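# Seat the matching driver bit in the sunken fastener

## Task

Pick the driver bit that fits the head of the fastener sitting at the bottom of the hole in the block, and leave it seated in that head. Put every other bit back in the holder. Release everything at the end: the result only counts if it stays put without the robot holding it, and nothing the robot touched last may settle by more than about a fingernail's width once released.

## Robot and tools

Robot: two arms, left_arm and right_arm, each ending in a two-finger gripper. All reported positions share one scene frame: origin on the table top midway between the arms, +x out over the table, +z up, and left_arm on the +y side. The arm names do not match left or right in the images. Gripper axes: the fingers point along the gripper's +z and close along its x. The reported end_effector_position is the point between the pads, and the fingertips extend 17.5 mm past it. A pure rotation pivots about that point. A flat block sticks out about 9 cm toward the gripper's -y and turns with it.

The 18-number row is used by both execute_actions and move. It holds 9 values for left_arm followed by 9 for right_arm, all in [-1, 1], and both halves are always required. Each half is ordered dx, dy, dz, rx, ry, rz, position, force_limit, speed. The first six are an offset, not a pose. It is expressed in that gripper's own axes and counted from the gripper pose in the most recent result that showed it. Before any such result exists, and for later calls inside the same reply, it is counted from where the arm is when the action begins. Scale: 1.0 equals 0.6 m of translation or 180 degrees of rotation, and rx, ry, rz form a single rotation vector. All-zero offsets do not hold the arm still; they send it back to that reference pose. Finger values are absolute. position runs from +1 (fully open, 50 mm) down to about -0.65, where the pads meet; send -1 to grip. force_limit runs from -1 (about 20 N per pad) through 0 (102 N) to +1 (185 N). speed runs from -1 (20 mm/s) through 0 (85) to +1 (150). New force or speed values only take effect once position changes by at least 0.01. To leave a gripper unchanged, repeat its last three values. Each control step clips the commanded pose to within 70 mm and 16 degrees of the measured pose.

execute_actions takes {"actions": [...]} with at most one entry, plus an optional "pictures" boolean. An empty list only reports the state. {"rows": [...], "steps": n} runs up to 15 rows, one per 1/30 s step; every row is counted from the same reference pose, and the last row is repeated to fill n (default 15, max 15). {"steps": n} alone waits up to 300 steps, counted from the previous result. A refused call sends the robot nothing.

move takes target (one 18-number row, offsets as above) and an optional speed in m/s (0.002 to 0.5, default 0.25; rotation is capped at twice that in rad/s). Both grippers travel straight to their targets and finish together, within 0.5 to 10 s; if a path would take longer, motion stops at 10 s. Finger values are sent at the start. Paths do not avoid obstacles or the other arm, and grippers can lag, drift, or overshoot the speed, especially when an arm is near full stretch. The result adds a move: line giving the ending (done, off_target, moving, held, fault), any limits that acted (paced = pose clipped; held = steps blocked by a check), and each gripper's distance from its target.

wait takes seconds (0 to 10) and sends nothing new. zoom_image takes camera (cam_head_left, cam_head_right, cam_high, cam_low, cam_left_wrist, cam_right_wrist) and region [x0, y0, x1, y1] in pixels of that camera's latest 504x504 image, at most 504 by 504. finished_scene takes scene, the number of the current scene; it cannot be undone and reports whether the goal was met.

Reading results: each arm's line gives position (m), quaternion wxyz, and linear and angular velocity (m/s, rad/s). Printed positions may be off, more so at long reach. object_status: 0 moving, 1 blocked while opening, 2 blocked while closing (a real grip), 3 reached the commanded opening or pads touching (usually empty). Opening in mm is about (250 - position_measured) x 0.202. HELD marks steps where some of the command was not sent. A pose unreachable line names an arm whose command was altered by the clearance check. A Hand target line shows where the controller is currently driving each gripper. Flange force is an approximate external force that includes held weight. Joint torques carry offsets and noise. MOTOR HOT warns of overheating, and past that point the arm's brakes lock until it cools.

The scene keeps running while you compose a reply, and unfinished fingers keep moving. A far target may need several actions; check the reported pose and send the remainder.

Avoid: any outside force of 144 N, or a joint torque at its limit (waist and shoulder 302, elbow 142, the three wrist joints 40 N m), which freezes that arm for 10 s. Arms are stiff, so aiming even slightly beyond a firm contact can trigger this; approach slowly and stop at contact. Keep the arms from striking or pressing on each other. Do not drop, slam or push things hard, and never let anything leave the table. Occasional tugs on held parts or nudges on loose objects may occur. Grips made at force_limit -1 can silently lose the object while still reading 2.

Each tool is called after "Emit:" in YAML: its name, and indented under it one key for each argument.

## Session

Emit:
execute_actions:
  actions: []

Scene clock: 0.00 s of 5270.00 s.
left_arm: end_effector_position=(+0.5160, -0.1123, +0.2894) position_measured=3 object_status=3 end_effector_quat_wxyz=(-0.224, -0.105, +0.943, -0.223) end_effector_velocity=(+0.000, -0.001, -0.000) end_effector_angular_velocity=(-0.001, +0.000, +0.000) | right_arm: end_effector_position=(+0.8262, -1.1771, +0.3590) position_measured=3 object_status=3 end_effector_quat_wxyz=(+0.037, +0.867, +0.475, +0.148) end_effector_velocity=(-0.000, -0.000, +0.000) end_effector_angular_velocity=(+0.000, -0.001, -0.000)
Joint positions: left_arm=[-0.774  0.461  1.446 -0.667  1.323 -2.239] | right_arm=[-0.94   0.787  0.669  0.274  1.546 -0.269]
Joint velocities: left_arm=[-0.     0.001 -0.001 -0.001 -0.001 -0.   ] | right_arm=[-0.001  0.    -0.     0.001  0.    -0.   ]
Joint torques (N m, as the joint torque sensors report them, + toward a larger angle): no reading
Flange force (N, the push that the arm receives, along the gripper's own x y z axes): no reading
Hand target (left_arm): +0.516, -0.112, +0.289; -0.224, -0.105, +0.943, -0.223
Hand target (right_arm): +0.826, -1.177, +0.359; +0.037, +0.867, +0.475, +0.148

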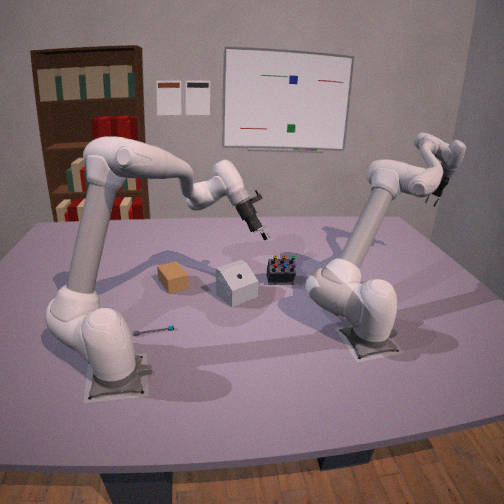

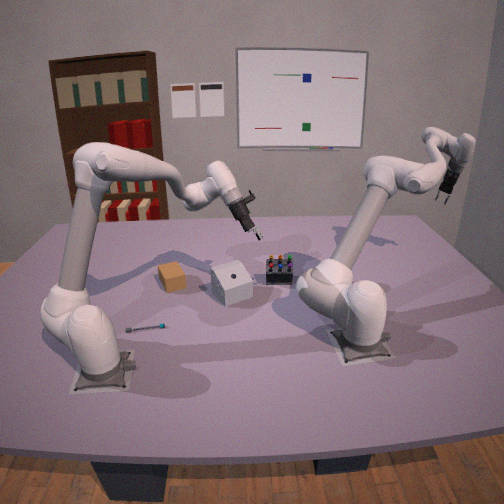

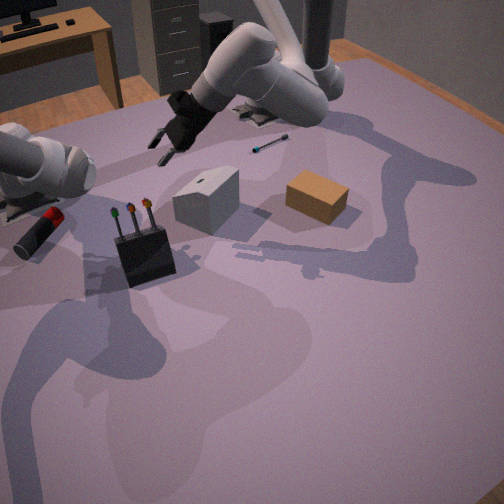

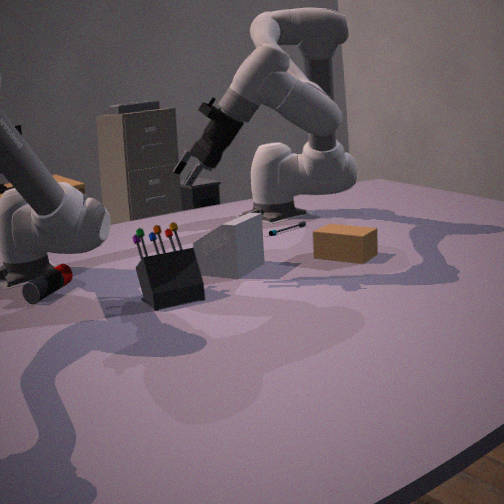

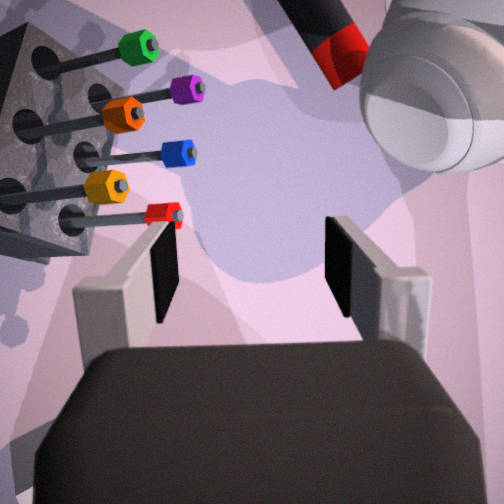

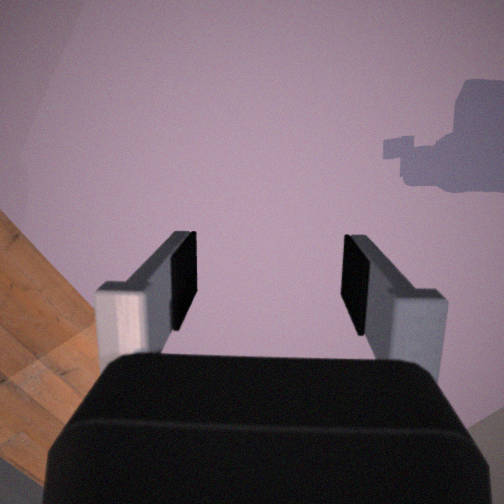

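Emit:
move:
  target: [0,0.67,-0.52,0,0,0,1,0,0,0.548,-0.823,0.012,0,0,0,1,0,0]
  speed: 0.4

Emit:
move:
  target: [0,0,0,0,0,0,1,0,0,0.548,-0.823,0.012,0.082,0.053,0.629,0.34,-0.5,0]
  speed: 0.4

Scene clock: 14.57 s of 5270.00 s.
left_arm: end_effector_position=(+0.5133, +0.3861, +0.3887) position_measured=3 object_status=3 end_effector_quat_wxyz=(-0.224, -0.105, +0.943, -0.224) end_effector_velocity=(+0.001, +0.000, +0.000) end_effector_angular_velocity=(-0.001, -0.003, +0.001) | right_arm: end_effector_position=(+0.5937, -0.6322, +0.3239) position_measured=3 object_status=3 end_effector_quat_wxyz=(+0.037, +0.867, +0.475, +0.148) end_effector_velocity=(-0.000, +0.000, -0.000) end_effector_angular_velocity=(-0.000, +0.000, -0.000)
Joint positions: left_arm=[-0.116  0.193  1.628 -0.49   1.744 -1.76 ] | right_arm=[-0.541 -0.089  1.933  0.225  1.072  0.032]
Joint velocities: left_arm=[ 0.001  0.    -0.001 -0.001 -0.001  0.   ] | right_arm=[ 0.    -0.001  0.001 -0.    -0.     0.   ]
Joint torques (N m, as the joint torque sensors report them, + toward a larger angle): left_arm=[  1.32 -60.15 -42.13   2.14   0.69   0.03] | right_arm=[ -2.37 -37.96 -43.07   5.29  -0.5   -0.44]
Flange force (N, the push that the arm receives, along the gripper's own x y z axes): left_arm=[3.6 -0.1 2.6] | right_arm=[6.9 5.0 4.3]
Hand target (left_arm): +0.513, +0.386, +0.389; -0.224, -0.105, +0.943, -0.224
Hand target (right_arm): +0.594, -0.632, +0.324; +0.037, +0.867, +0.475, +0.148
Off the commanded pose (left_arm): 0.001 m, 0 deg.
Off the commanded pose (right_arm): 0.000 m, 0 deg.
After step 90, 9.67 s passed at rest.
move: done

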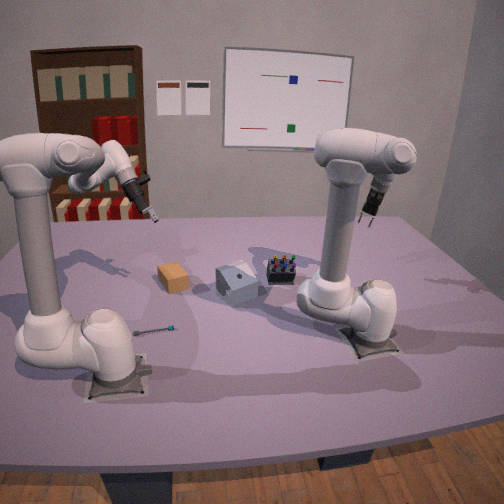

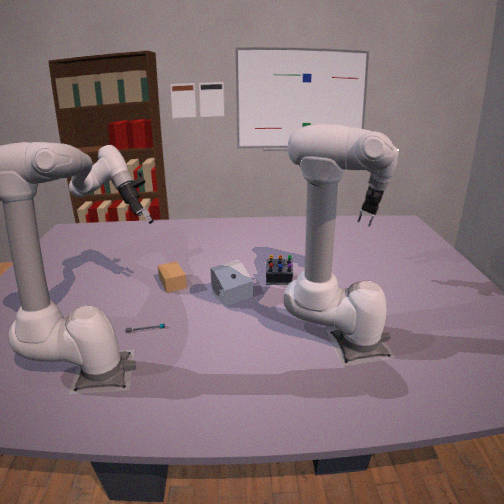

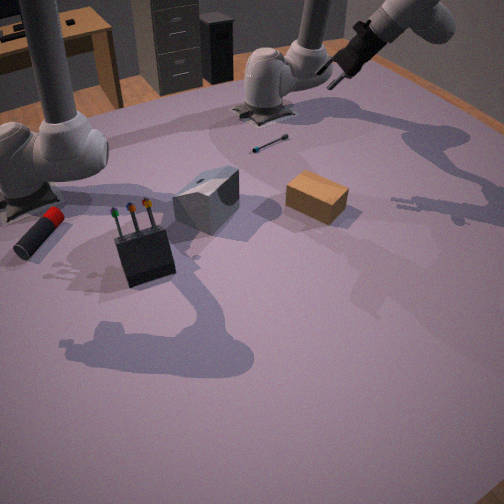

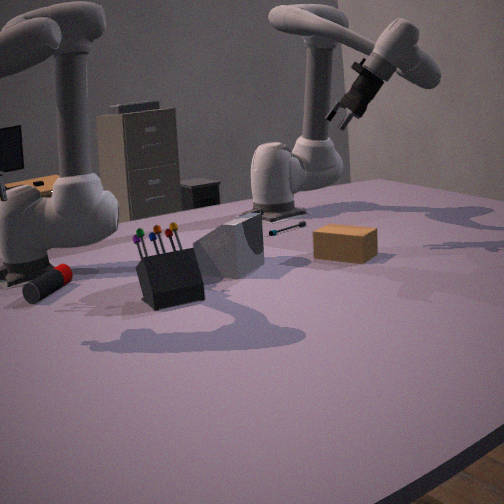

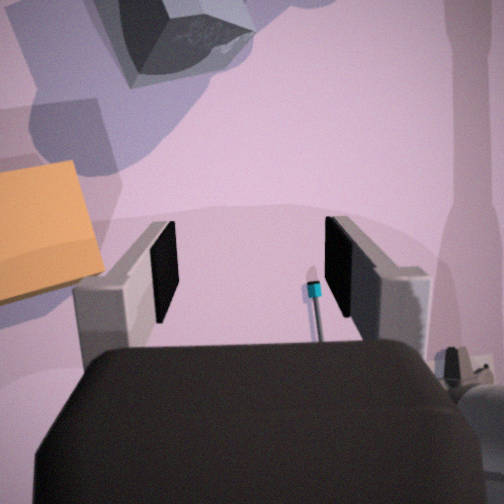

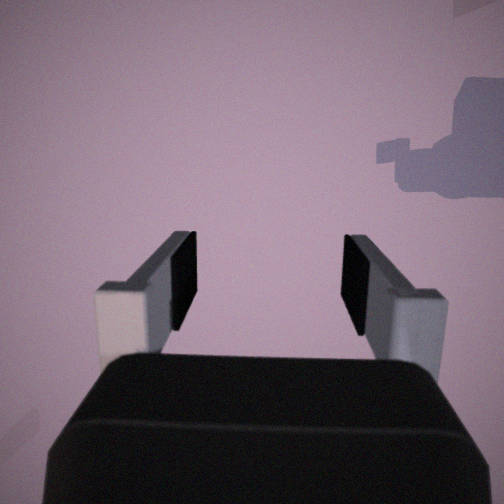

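Scene clock: 17.63 s of 5270.00 s.
left_arm: end_effector_position=(+0.5133, +0.3861, +0.3887) position_measured=3 object_status=3 end_effector_quat_wxyz=(-0.224, -0.105, +0.943, -0.224) end_effector_velocity=(-0.000, +0.000, -0.000) end_effector_angular_velocity=(+0.001, -0.000, -0.001) | right_arm: end_effector_position=(+0.3613, -0.0877, +0.2886) position_measured=101 object_status=3 end_effector_quat_wxyz=(-0.230, +0.857, -0.446, +0.120) end_effector_velocity=(-0.000, +0.000, +0.000) end_effector_angular_velocity=(+0.000, -0.000, +0.000)
Joint positions: left_arm=[-0.116  0.193  1.628 -0.49   1.744 -1.76 ] | right_arm=[ 0.934 -0.307  2.252 -0.305  0.733  3.733]
Joint velocities: left_arm=[-0.     0.     0.     0.002 -0.001  0.   ] | right_arm=[ 0.001 -0.001  0.    -0.    -0.     0.001]
Joint torques (N m, as the joint torque sensors report them, + toward a larger angle): left_arm=[  1.17 -61.02 -42.01   1.91   0.89   0.13] | right_arm=[ -0.33 -12.38 -42.1    3.56  -1.55  -0.81]
Flange force (N, the push that the arm receives, along the gripper's own x y z axes): left_arm=[1.5 -0.3 2.8] | right_arm=[-6.9 -0.2 3.8]
Hand target (left_arm): +0.513, +0.386, +0.389; -0.224, -0.105, +0.943, -0.224
Hand target (right_arm): +0.361, -0.088, +0.289; -0.230, +0.857, -0.445, +0.120
Off the commanded pose (left_arm): 0.000 m, 0 deg.
Off the commanded pose (right_arm): 0.001 m, 0 deg.
move: done

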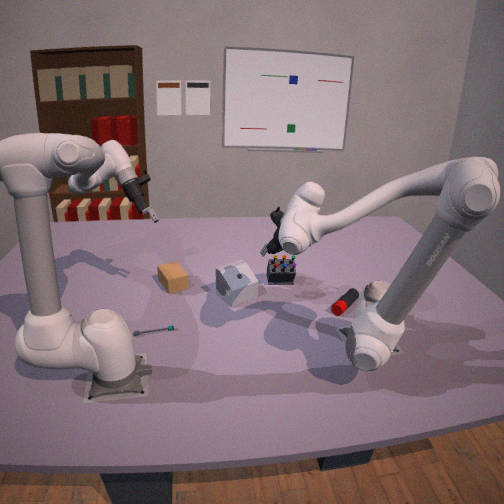

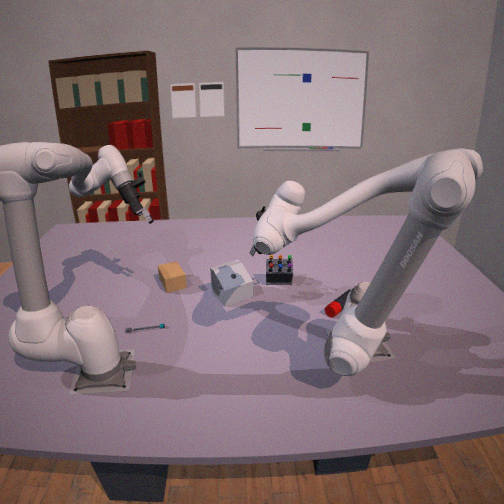

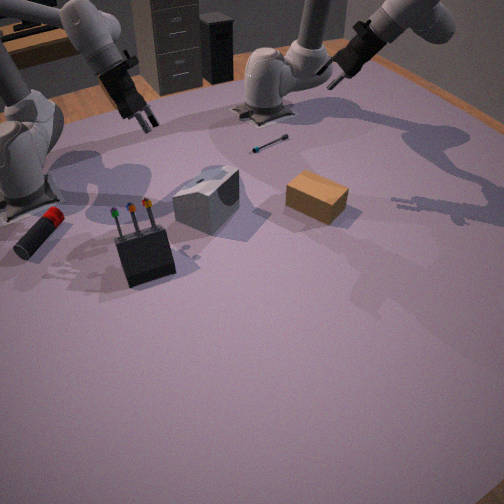

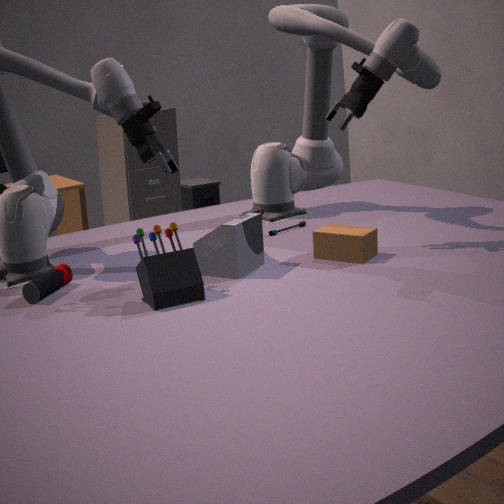

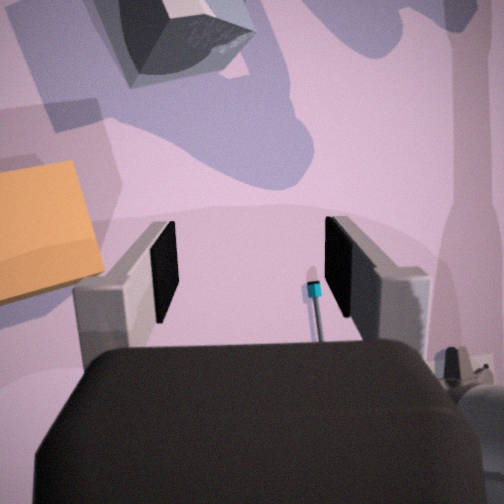

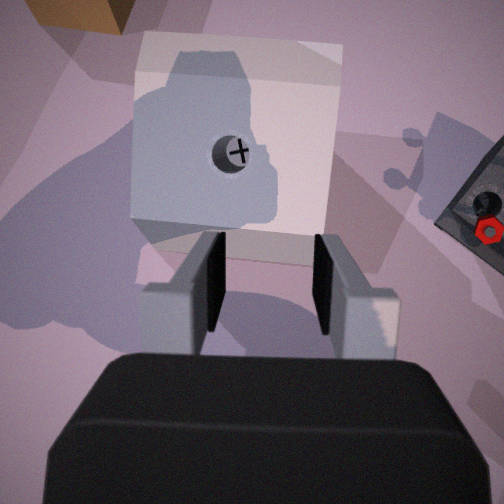

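Emit:
move:
  target: [0,0,0,0,0,0,1,0,0,-0.045,0,0.13,0,0,0,0.34,-0.5,0]

Emit:
zoom_image:
  camera: "cam_right_wrist"
  region: [220,110,320,210]

Scene clock: 21.83 s of 5270.00 s.
left_arm: end_effector_position=(+0.5133, +0.3861, +0.3887) position_measured=3 object_status=3 end_effector_quat_wxyz=(-0.224, -0.105, +0.943, -0.224) end_effector_velocity=(-0.000, -0.000, -0.001) end_effector_angular_velocity=(-0.001, +0.002, -0.002) | right_arm: end_effector_position=(+0.3777, -0.0434, +0.2212) position_measured=101 object_status=3 end_effector_quat_wxyz=(-0.230, +0.857, -0.446, +0.120) end_effector_velocity=(-0.001, -0.000, -0.001) end_effector_angular_velocity=(-0.001, +0.000, +0.001)
Joint positions: left_arm=[-0.116  0.193  1.628 -0.49   1.744 -1.76 ] | right_arm=[ 0.958 -0.155  2.278 -0.402  0.573  3.868]
Joint velocities: left_arm=[-0.     0.001  0.001 -0.     0.     0.002] | right_arm=[ 0.001  0.     0.001 -0.     0.001  0.   ]
Joint torques (N m, as the joint torque sensors report them, + toward a larger angle): left_arm=[  0.07 -60.45 -42.5    1.81   0.87  -0.18] | right_arm=[ -0.74 -24.09 -38.39   3.24  -1.13  -0.19]
Flange force (N, the push that the arm receives, along the gripper's own x y z axes): left_arm=[2.6 2.1 3.3] | right_arm=[-5.2 0.9 4.9]
Hand target (left_arm): +0.513, +0.386, +0.389; -0.224, -0.105, +0.943, -0.224
Hand target (right_arm): +0.378, -0.043, +0.221; -0.230, +0.857, -0.446, +0.120
Off the commanded pose (left_arm): 0.000 m, 0 deg.
Off the commanded pose (right_arm): 0.000 m, 0 deg.
After step 90, 0.47 s passed at rest.
move: done

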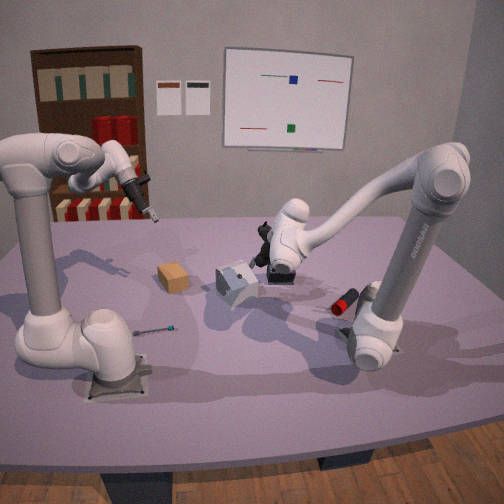

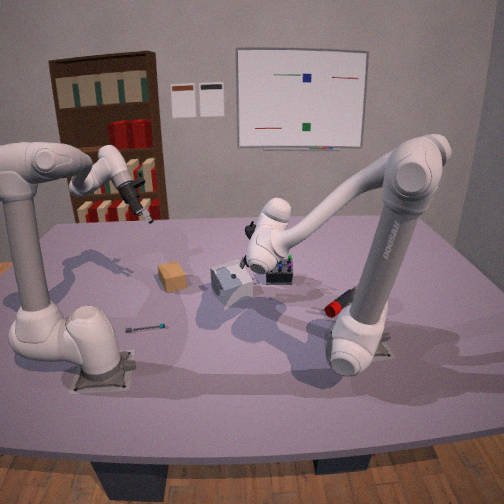

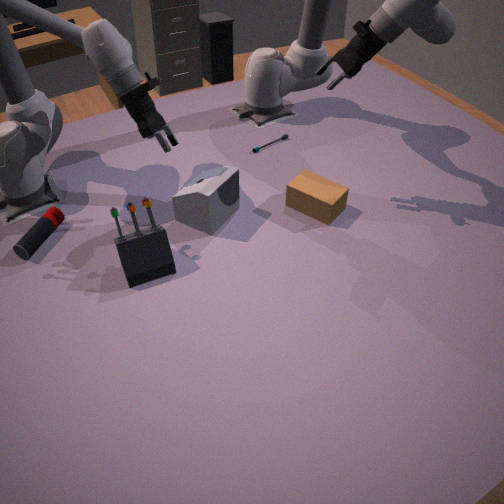

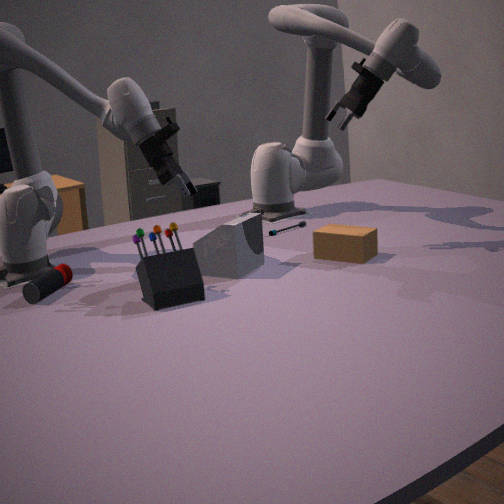

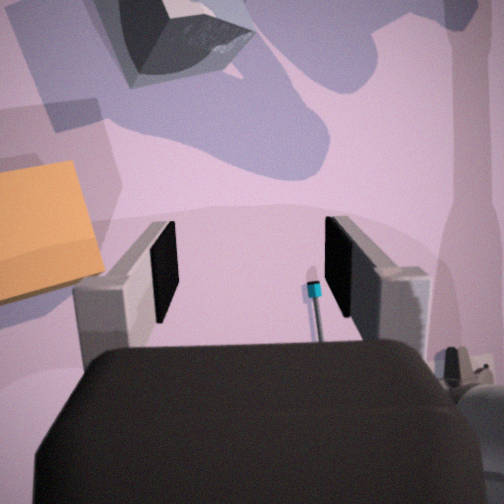

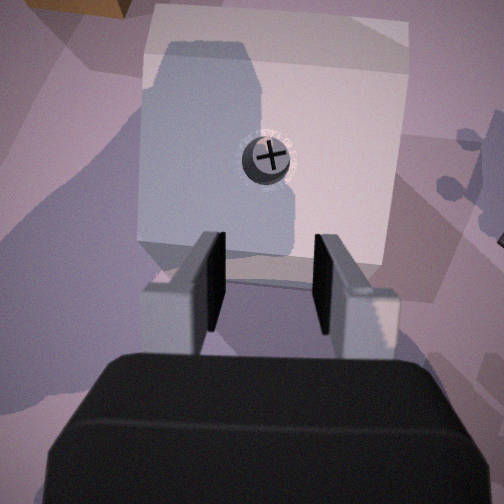

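Region (220, 110, 320, 210) of cam_right_wrist's 504x504 image, scaled by 5.040, with more detail than that image has.

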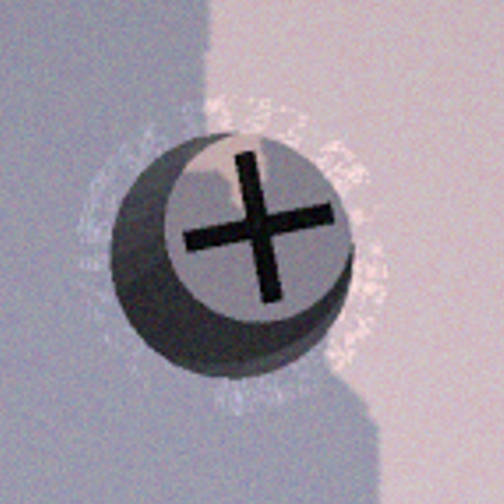

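Emit:
move:
  target: [0,0,0,0,0,0,1,0,0,0.278,0.085,-0.027,0,0.097,0.168,0.34,-0.5,0]

Emit:
zoom_image:
  camera: "cam_right_wrist"
  region: [140,20,410,240]

Scene clock: 30.93 s of 5270.00 s.
left_arm: end_effector_position=(+0.5133, +0.3861, +0.3887) position_measured=3 object_status=3 end_effector_quat_wxyz=(-0.224, -0.105, +0.943, -0.224) end_effector_velocity=(+0.000, +0.000, +0.001) end_effector_angular_velocity=(+0.000, -0.001, +0.000) | right_arm: end_effector_position=(+0.4305, -0.2099, +0.2097) position_measured=101 object_status=3 end_effector_quat_wxyz=(+0.183, -0.684, +0.682, -0.183) end_effector_velocity=(-0.000, +0.000, -0.000) end_effector_angular_velocity=(-0.000, +0.001, -0.000)
Joint positions: left_arm=[-0.116  0.193  1.628 -0.49   1.744 -1.76 ] | right_arm=[ 0.801 -0.233  2.361 -0.599  0.759  4.419]
Joint velocities: left_arm=[ 0.    -0.001 -0.001  0.     0.    -0.   ] | right_arm=[ 0.     0.001 -0.     0.001  0.     0.   ]
Joint torques (N m, as the joint torque sensors report them, + toward a larger angle): left_arm=[  0.78 -58.85 -41.81   2.36   1.    -0.08] | right_arm=[ -1.85 -16.81 -37.26   2.48  -0.56  -0.65]
Flange force (N, the push that the arm receives, along the gripper's own x y z axes): left_arm=[4.7 0.6 2.8] | right_arm=[-12.2 5.5 5.8]
Hand target (left_arm): +0.513, +0.386, +0.389; -0.224, -0.105, +0.943, -0.224
Hand target (right_arm): +0.431, -0.210, +0.210; -0.183, +0.684, -0.682, +0.183
Off the commanded pose (left_arm): 0.000 m, 0 deg.
Off the commanded pose (right_arm): 0.000 m, 0 deg.
After step 90, 4.57 s passed at rest.
move: done

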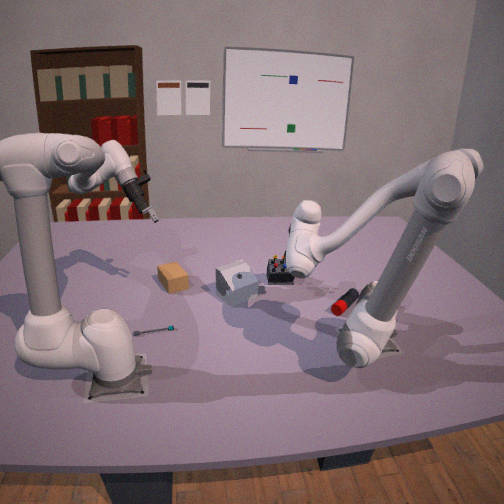

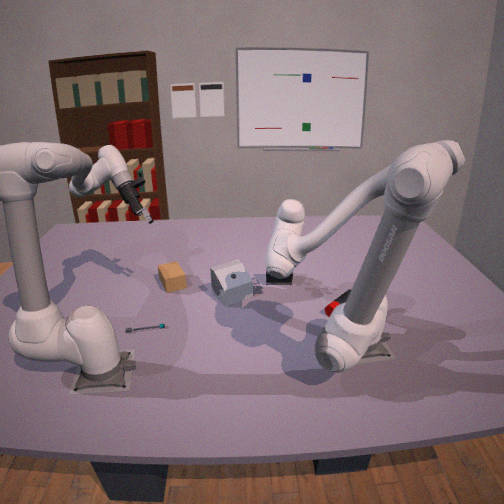

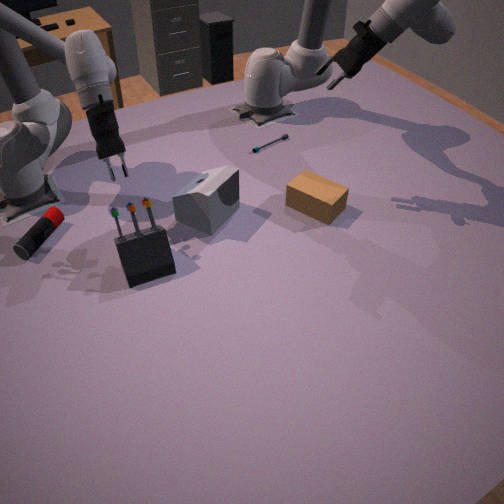

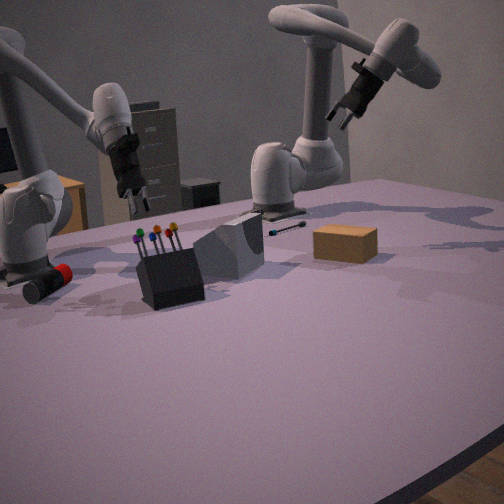

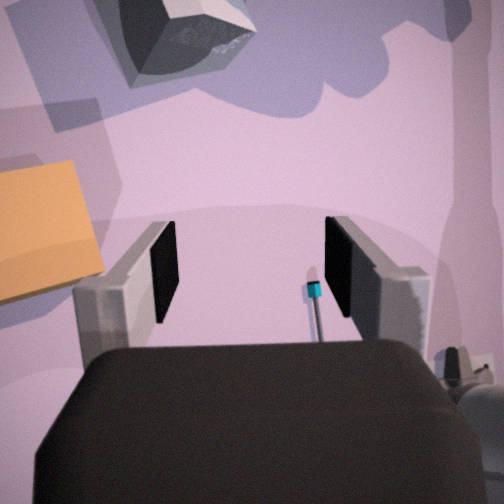

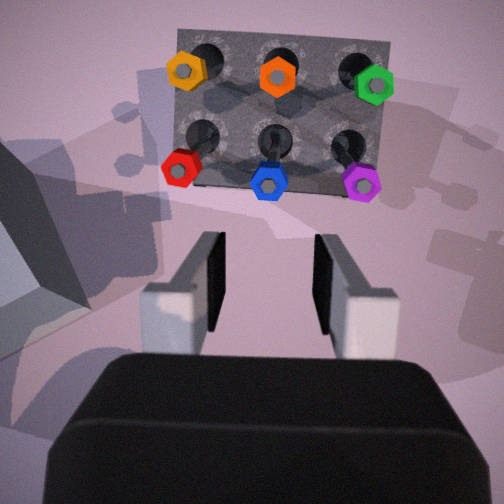

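Region (140, 20, 410, 240) of cam_right_wrist's 504x504 image, scaled by 1.867, with more detail than that image has; it fills the top 411 rows of this view, and the rest is white.

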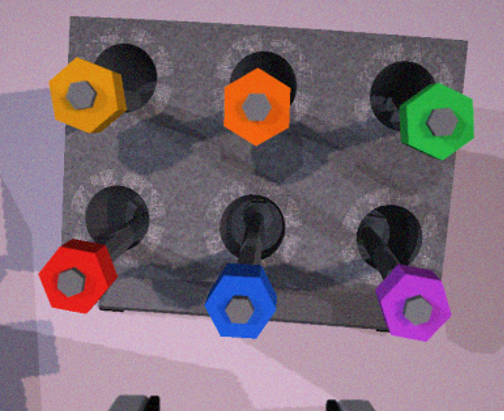

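Emit:
zoom_image:
  camera: "cam_right_wrist"
  region: [250,115,300,165]

Emit:
zoom_image:
  camera: "cam_right_wrist"
  region: [178,110,228,160]

Emit:
zoom_image:
  camera: "cam_right_wrist"
  region: [323,122,373,172]

Region (250, 115, 300, 165) of cam_right_wrist's 504x504 image, scaled by 10.080, with more detail than that image has.

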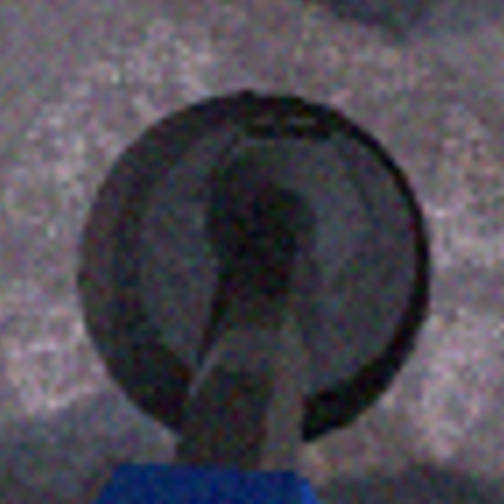

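Region (178, 110, 228, 160) of cam_right_wrist's 504x504 image, scaled by 10.080, with more detail than that image has.

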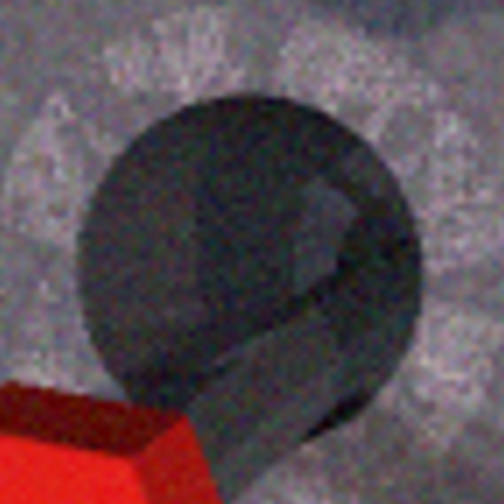

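Region (323, 122, 373, 172) of cam_right_wrist's 504x504 image, scaled by 10.080, with more detail than that image has.

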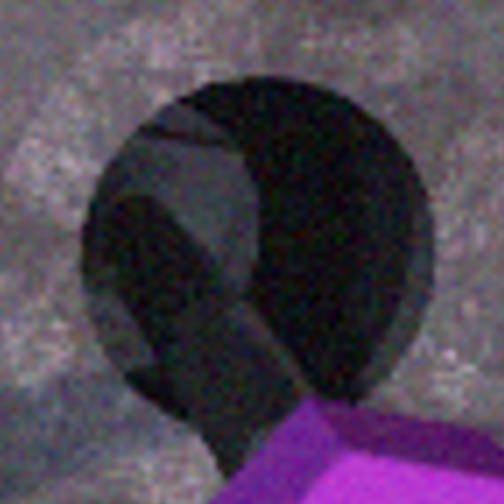

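Emit:
move:
  target: [0,0,0,0,0,0,1,0,0,-0.078,-0.005,0.03,0,0,0,0.34,-0.5,0]

Emit:
zoom_image:
  camera: "cam_right_wrist"
  region: [245,105,315,175]

Emit:
move:
  target: [0,0,0,0,0,0,1,0,0,0.004,-0.075,0,0,0,0,0.34,-0.5,0]

Emit:
zoom_image:
  camera: "cam_right_wrist"
  region: [245,105,315,175]

Scene clock: 36.83 s of 5270.00 s.
left_arm: end_effector_position=(+0.5133, +0.3861, +0.3887) position_measured=3 object_status=3 end_effector_quat_wxyz=(-0.224, -0.105, +0.943, -0.224) end_effector_velocity=(-0.000, +0.000, +0.000) end_effector_angular_velocity=(+0.002, -0.000, -0.001) | right_arm: end_effector_position=(+0.4420, -0.1632, +0.1956) position_measured=101 object_status=3 end_effector_quat_wxyz=(+0.183, -0.684, +0.682, -0.183) end_effector_velocity=(-0.000, +0.000, -0.000) end_effector_angular_velocity=(-0.000, -0.000, +0.001)
Joint positions: left_arm=[-0.116  0.193  1.628 -0.49   1.744 -1.76 ] | right_arm=[ 0.855 -0.13   2.312 -0.643  0.741  4.52 ]
Joint velocities: left_arm=[-0.001 -0.    -0.     0.002  0.    -0.   ] | right_arm=[ 0.     0.    -0.    -0.001 -0.     0.   ]
Joint torques (N m, as the joint torque sensors report them, + toward a larger angle): left_arm=[  0.48 -59.26 -43.5    1.72   0.98   0.14] | right_arm=[  0.13 -23.27 -35.19   1.94  -0.61  -0.66]
Flange force (N, the push that the arm receives, along the gripper's own x y z axes): left_arm=[5.9 2.4 5.5] | right_arm=[-4.0 1.6 2.9]
Hand target (left_arm): +0.513, +0.386, +0.389; -0.224, -0.105, +0.943, -0.224
Hand target (right_arm): +0.442, -0.163, +0.196; -0.183, +0.684, -0.682, +0.183
Off the commanded pose (left_arm): 0.000 m, 0 deg.
Off the commanded pose (right_arm): 0.000 m, 0 deg.
After step 90, 2.20 s passed at rest.
move: done

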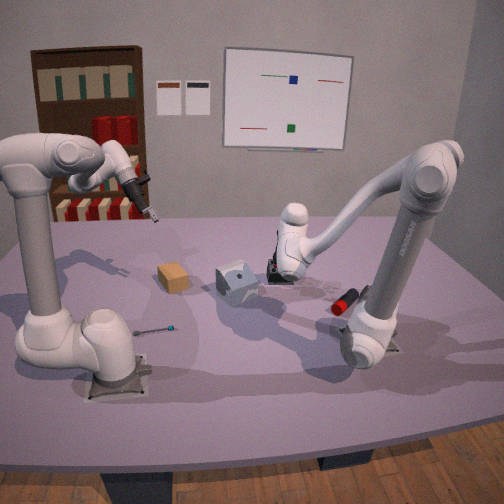

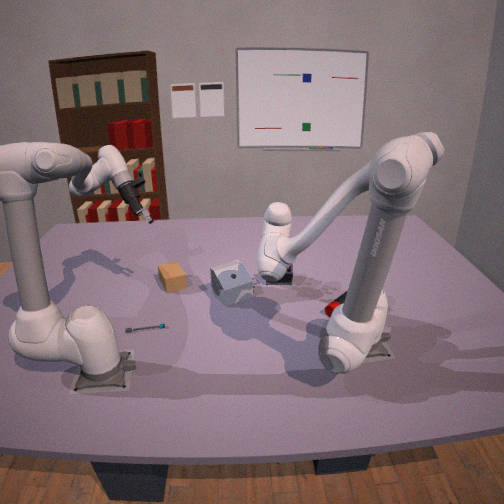

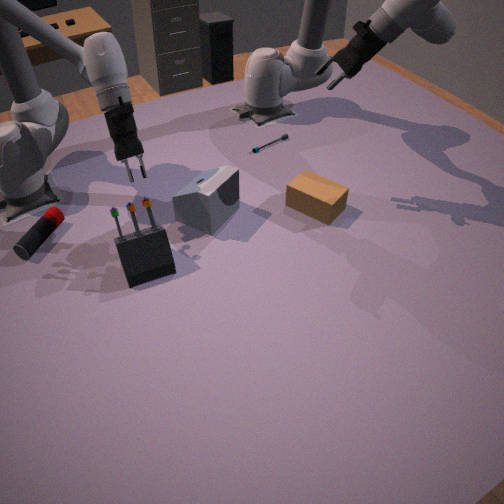

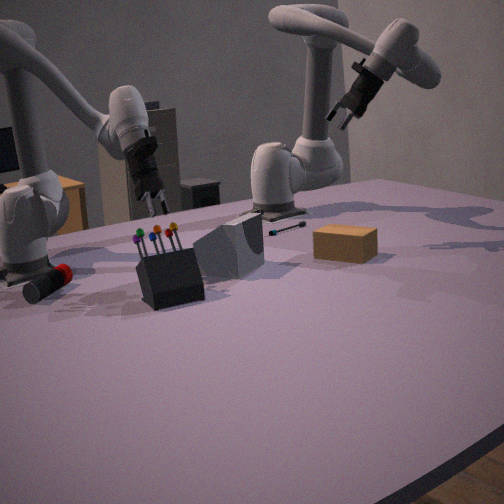

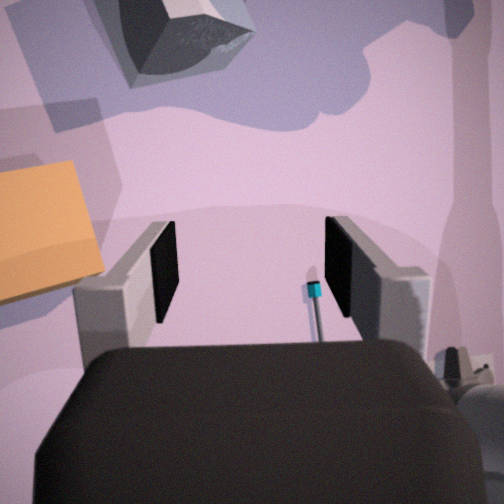

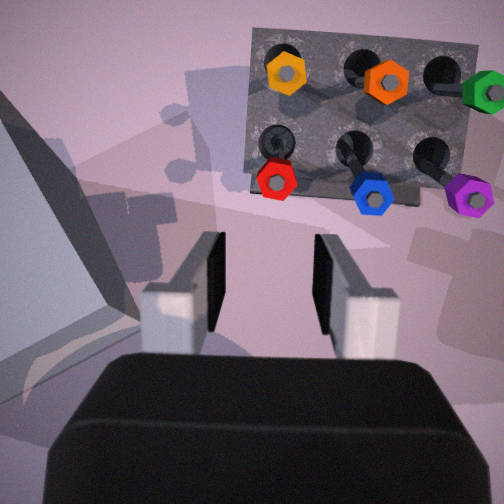

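Region (245, 105, 315, 175) of cam_right_wrist's 504x504 image, scaled by 7.200, with more detail than that image has.

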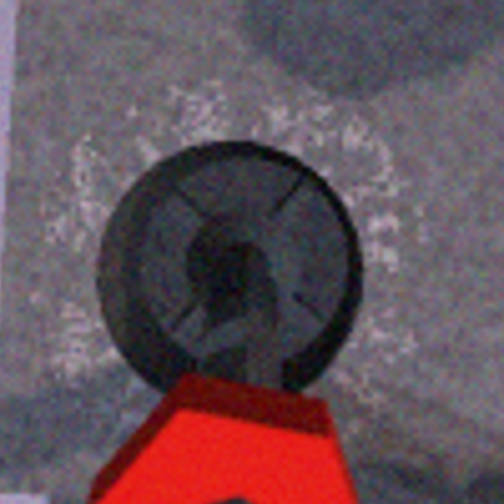

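Scene clock: 37.53 s of 5270.00 s.
left_arm: end_effector_position=(+0.5133, +0.3861, +0.3887) position_measured=3 object_status=3 end_effector_quat_wxyz=(-0.224, -0.105, +0.943, -0.224) end_effector_velocity=(-0.001, +0.000, -0.000) end_effector_angular_velocity=(-0.000, +0.002, +0.001) | right_arm: end_effector_position=(+0.4810, -0.1655, +0.2182) position_measured=101 object_status=3 end_effector_quat_wxyz=(+0.183, -0.684, +0.682, -0.183) end_effector_velocity=(+0.000, -0.000, -0.000) end_effector_angular_velocity=(-0.001, -0.000, +0.001)
Joint positions: left_arm=[-0.116  0.193  1.628 -0.49   1.744 -1.76 ] | right_arm=[ 0.773 -0.122  2.257 -0.598  0.739  4.396]
Joint velocities: left_arm=[ 0.001 -0.     0.002 -0.     0.001 -0.001] | right_arm=[-0.     0.     0.    -0.001  0.    -0.001]
Joint torques (N m, as the joint torque sensors report them, + toward a larger angle): left_arm=[ -0.88 -59.99 -42.05   1.79   0.92   0.09] | right_arm=[ -0.67 -27.97 -36.9    2.42  -0.62  -0.65]
Flange force (N, the push that the arm receives, along the gripper's own x y z axes): left_arm=[3.2 3.3 1.9] | right_arm=[-8.3 2.2 6.6]
Hand target (left_arm): +0.513, +0.386, +0.389; -0.224, -0.105, +0.943, -0.224
Hand target (right_arm): +0.481, -0.165, +0.218; -0.183, +0.684, -0.682, +0.183
Off the commanded pose (left_arm): 0.000 m, 0 deg.
Off the commanded pose (right_arm): 0.000 m, 0 deg.
move: done

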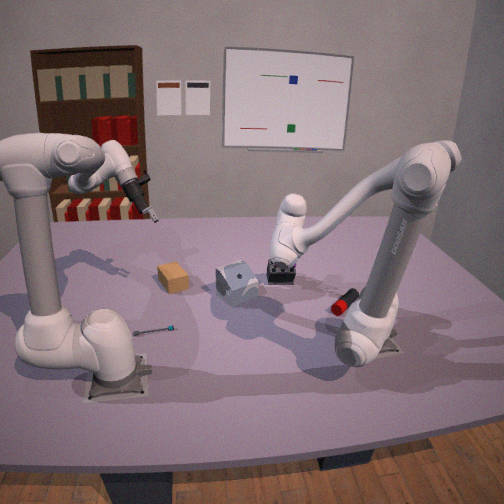

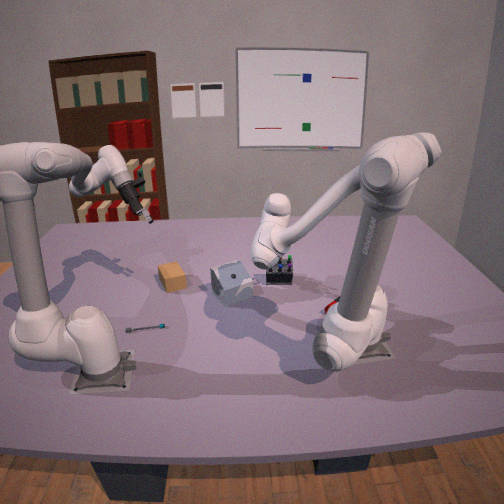

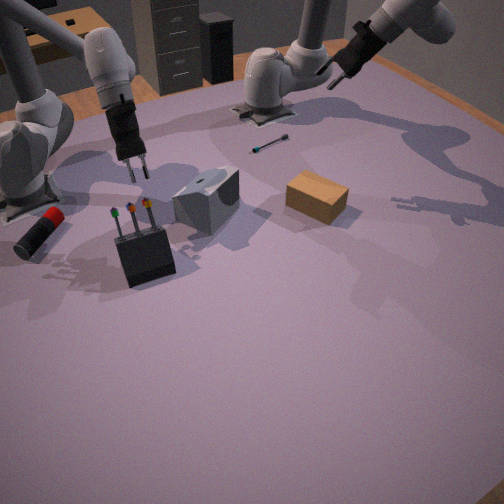

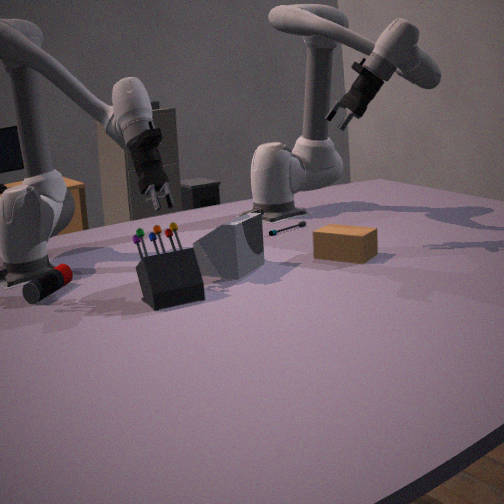

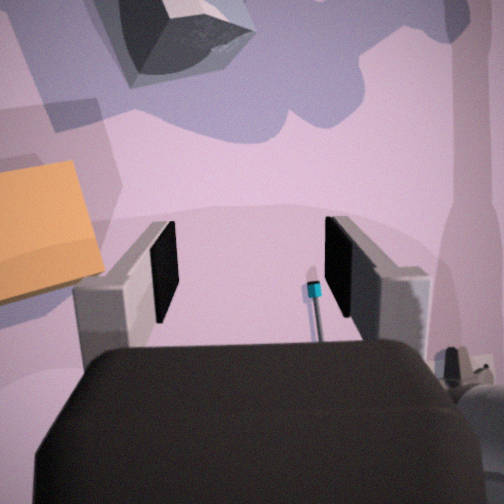

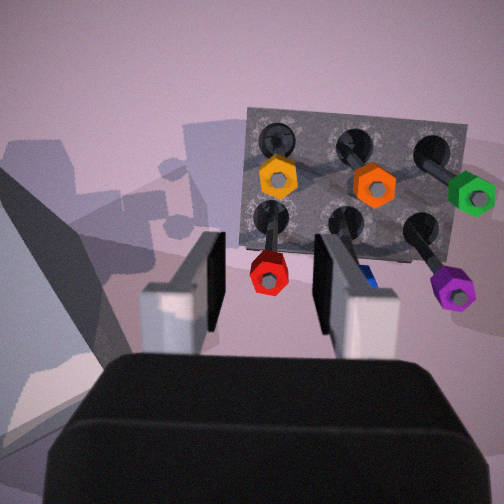

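Region (245, 105, 315, 175) of cam_right_wrist's 504x504 image, scaled by 7.200, with more detail than that image has.

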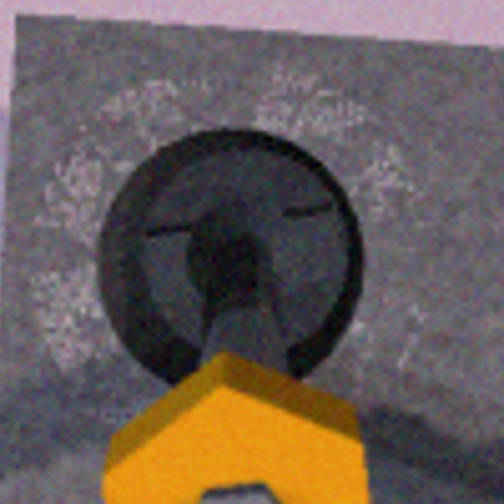

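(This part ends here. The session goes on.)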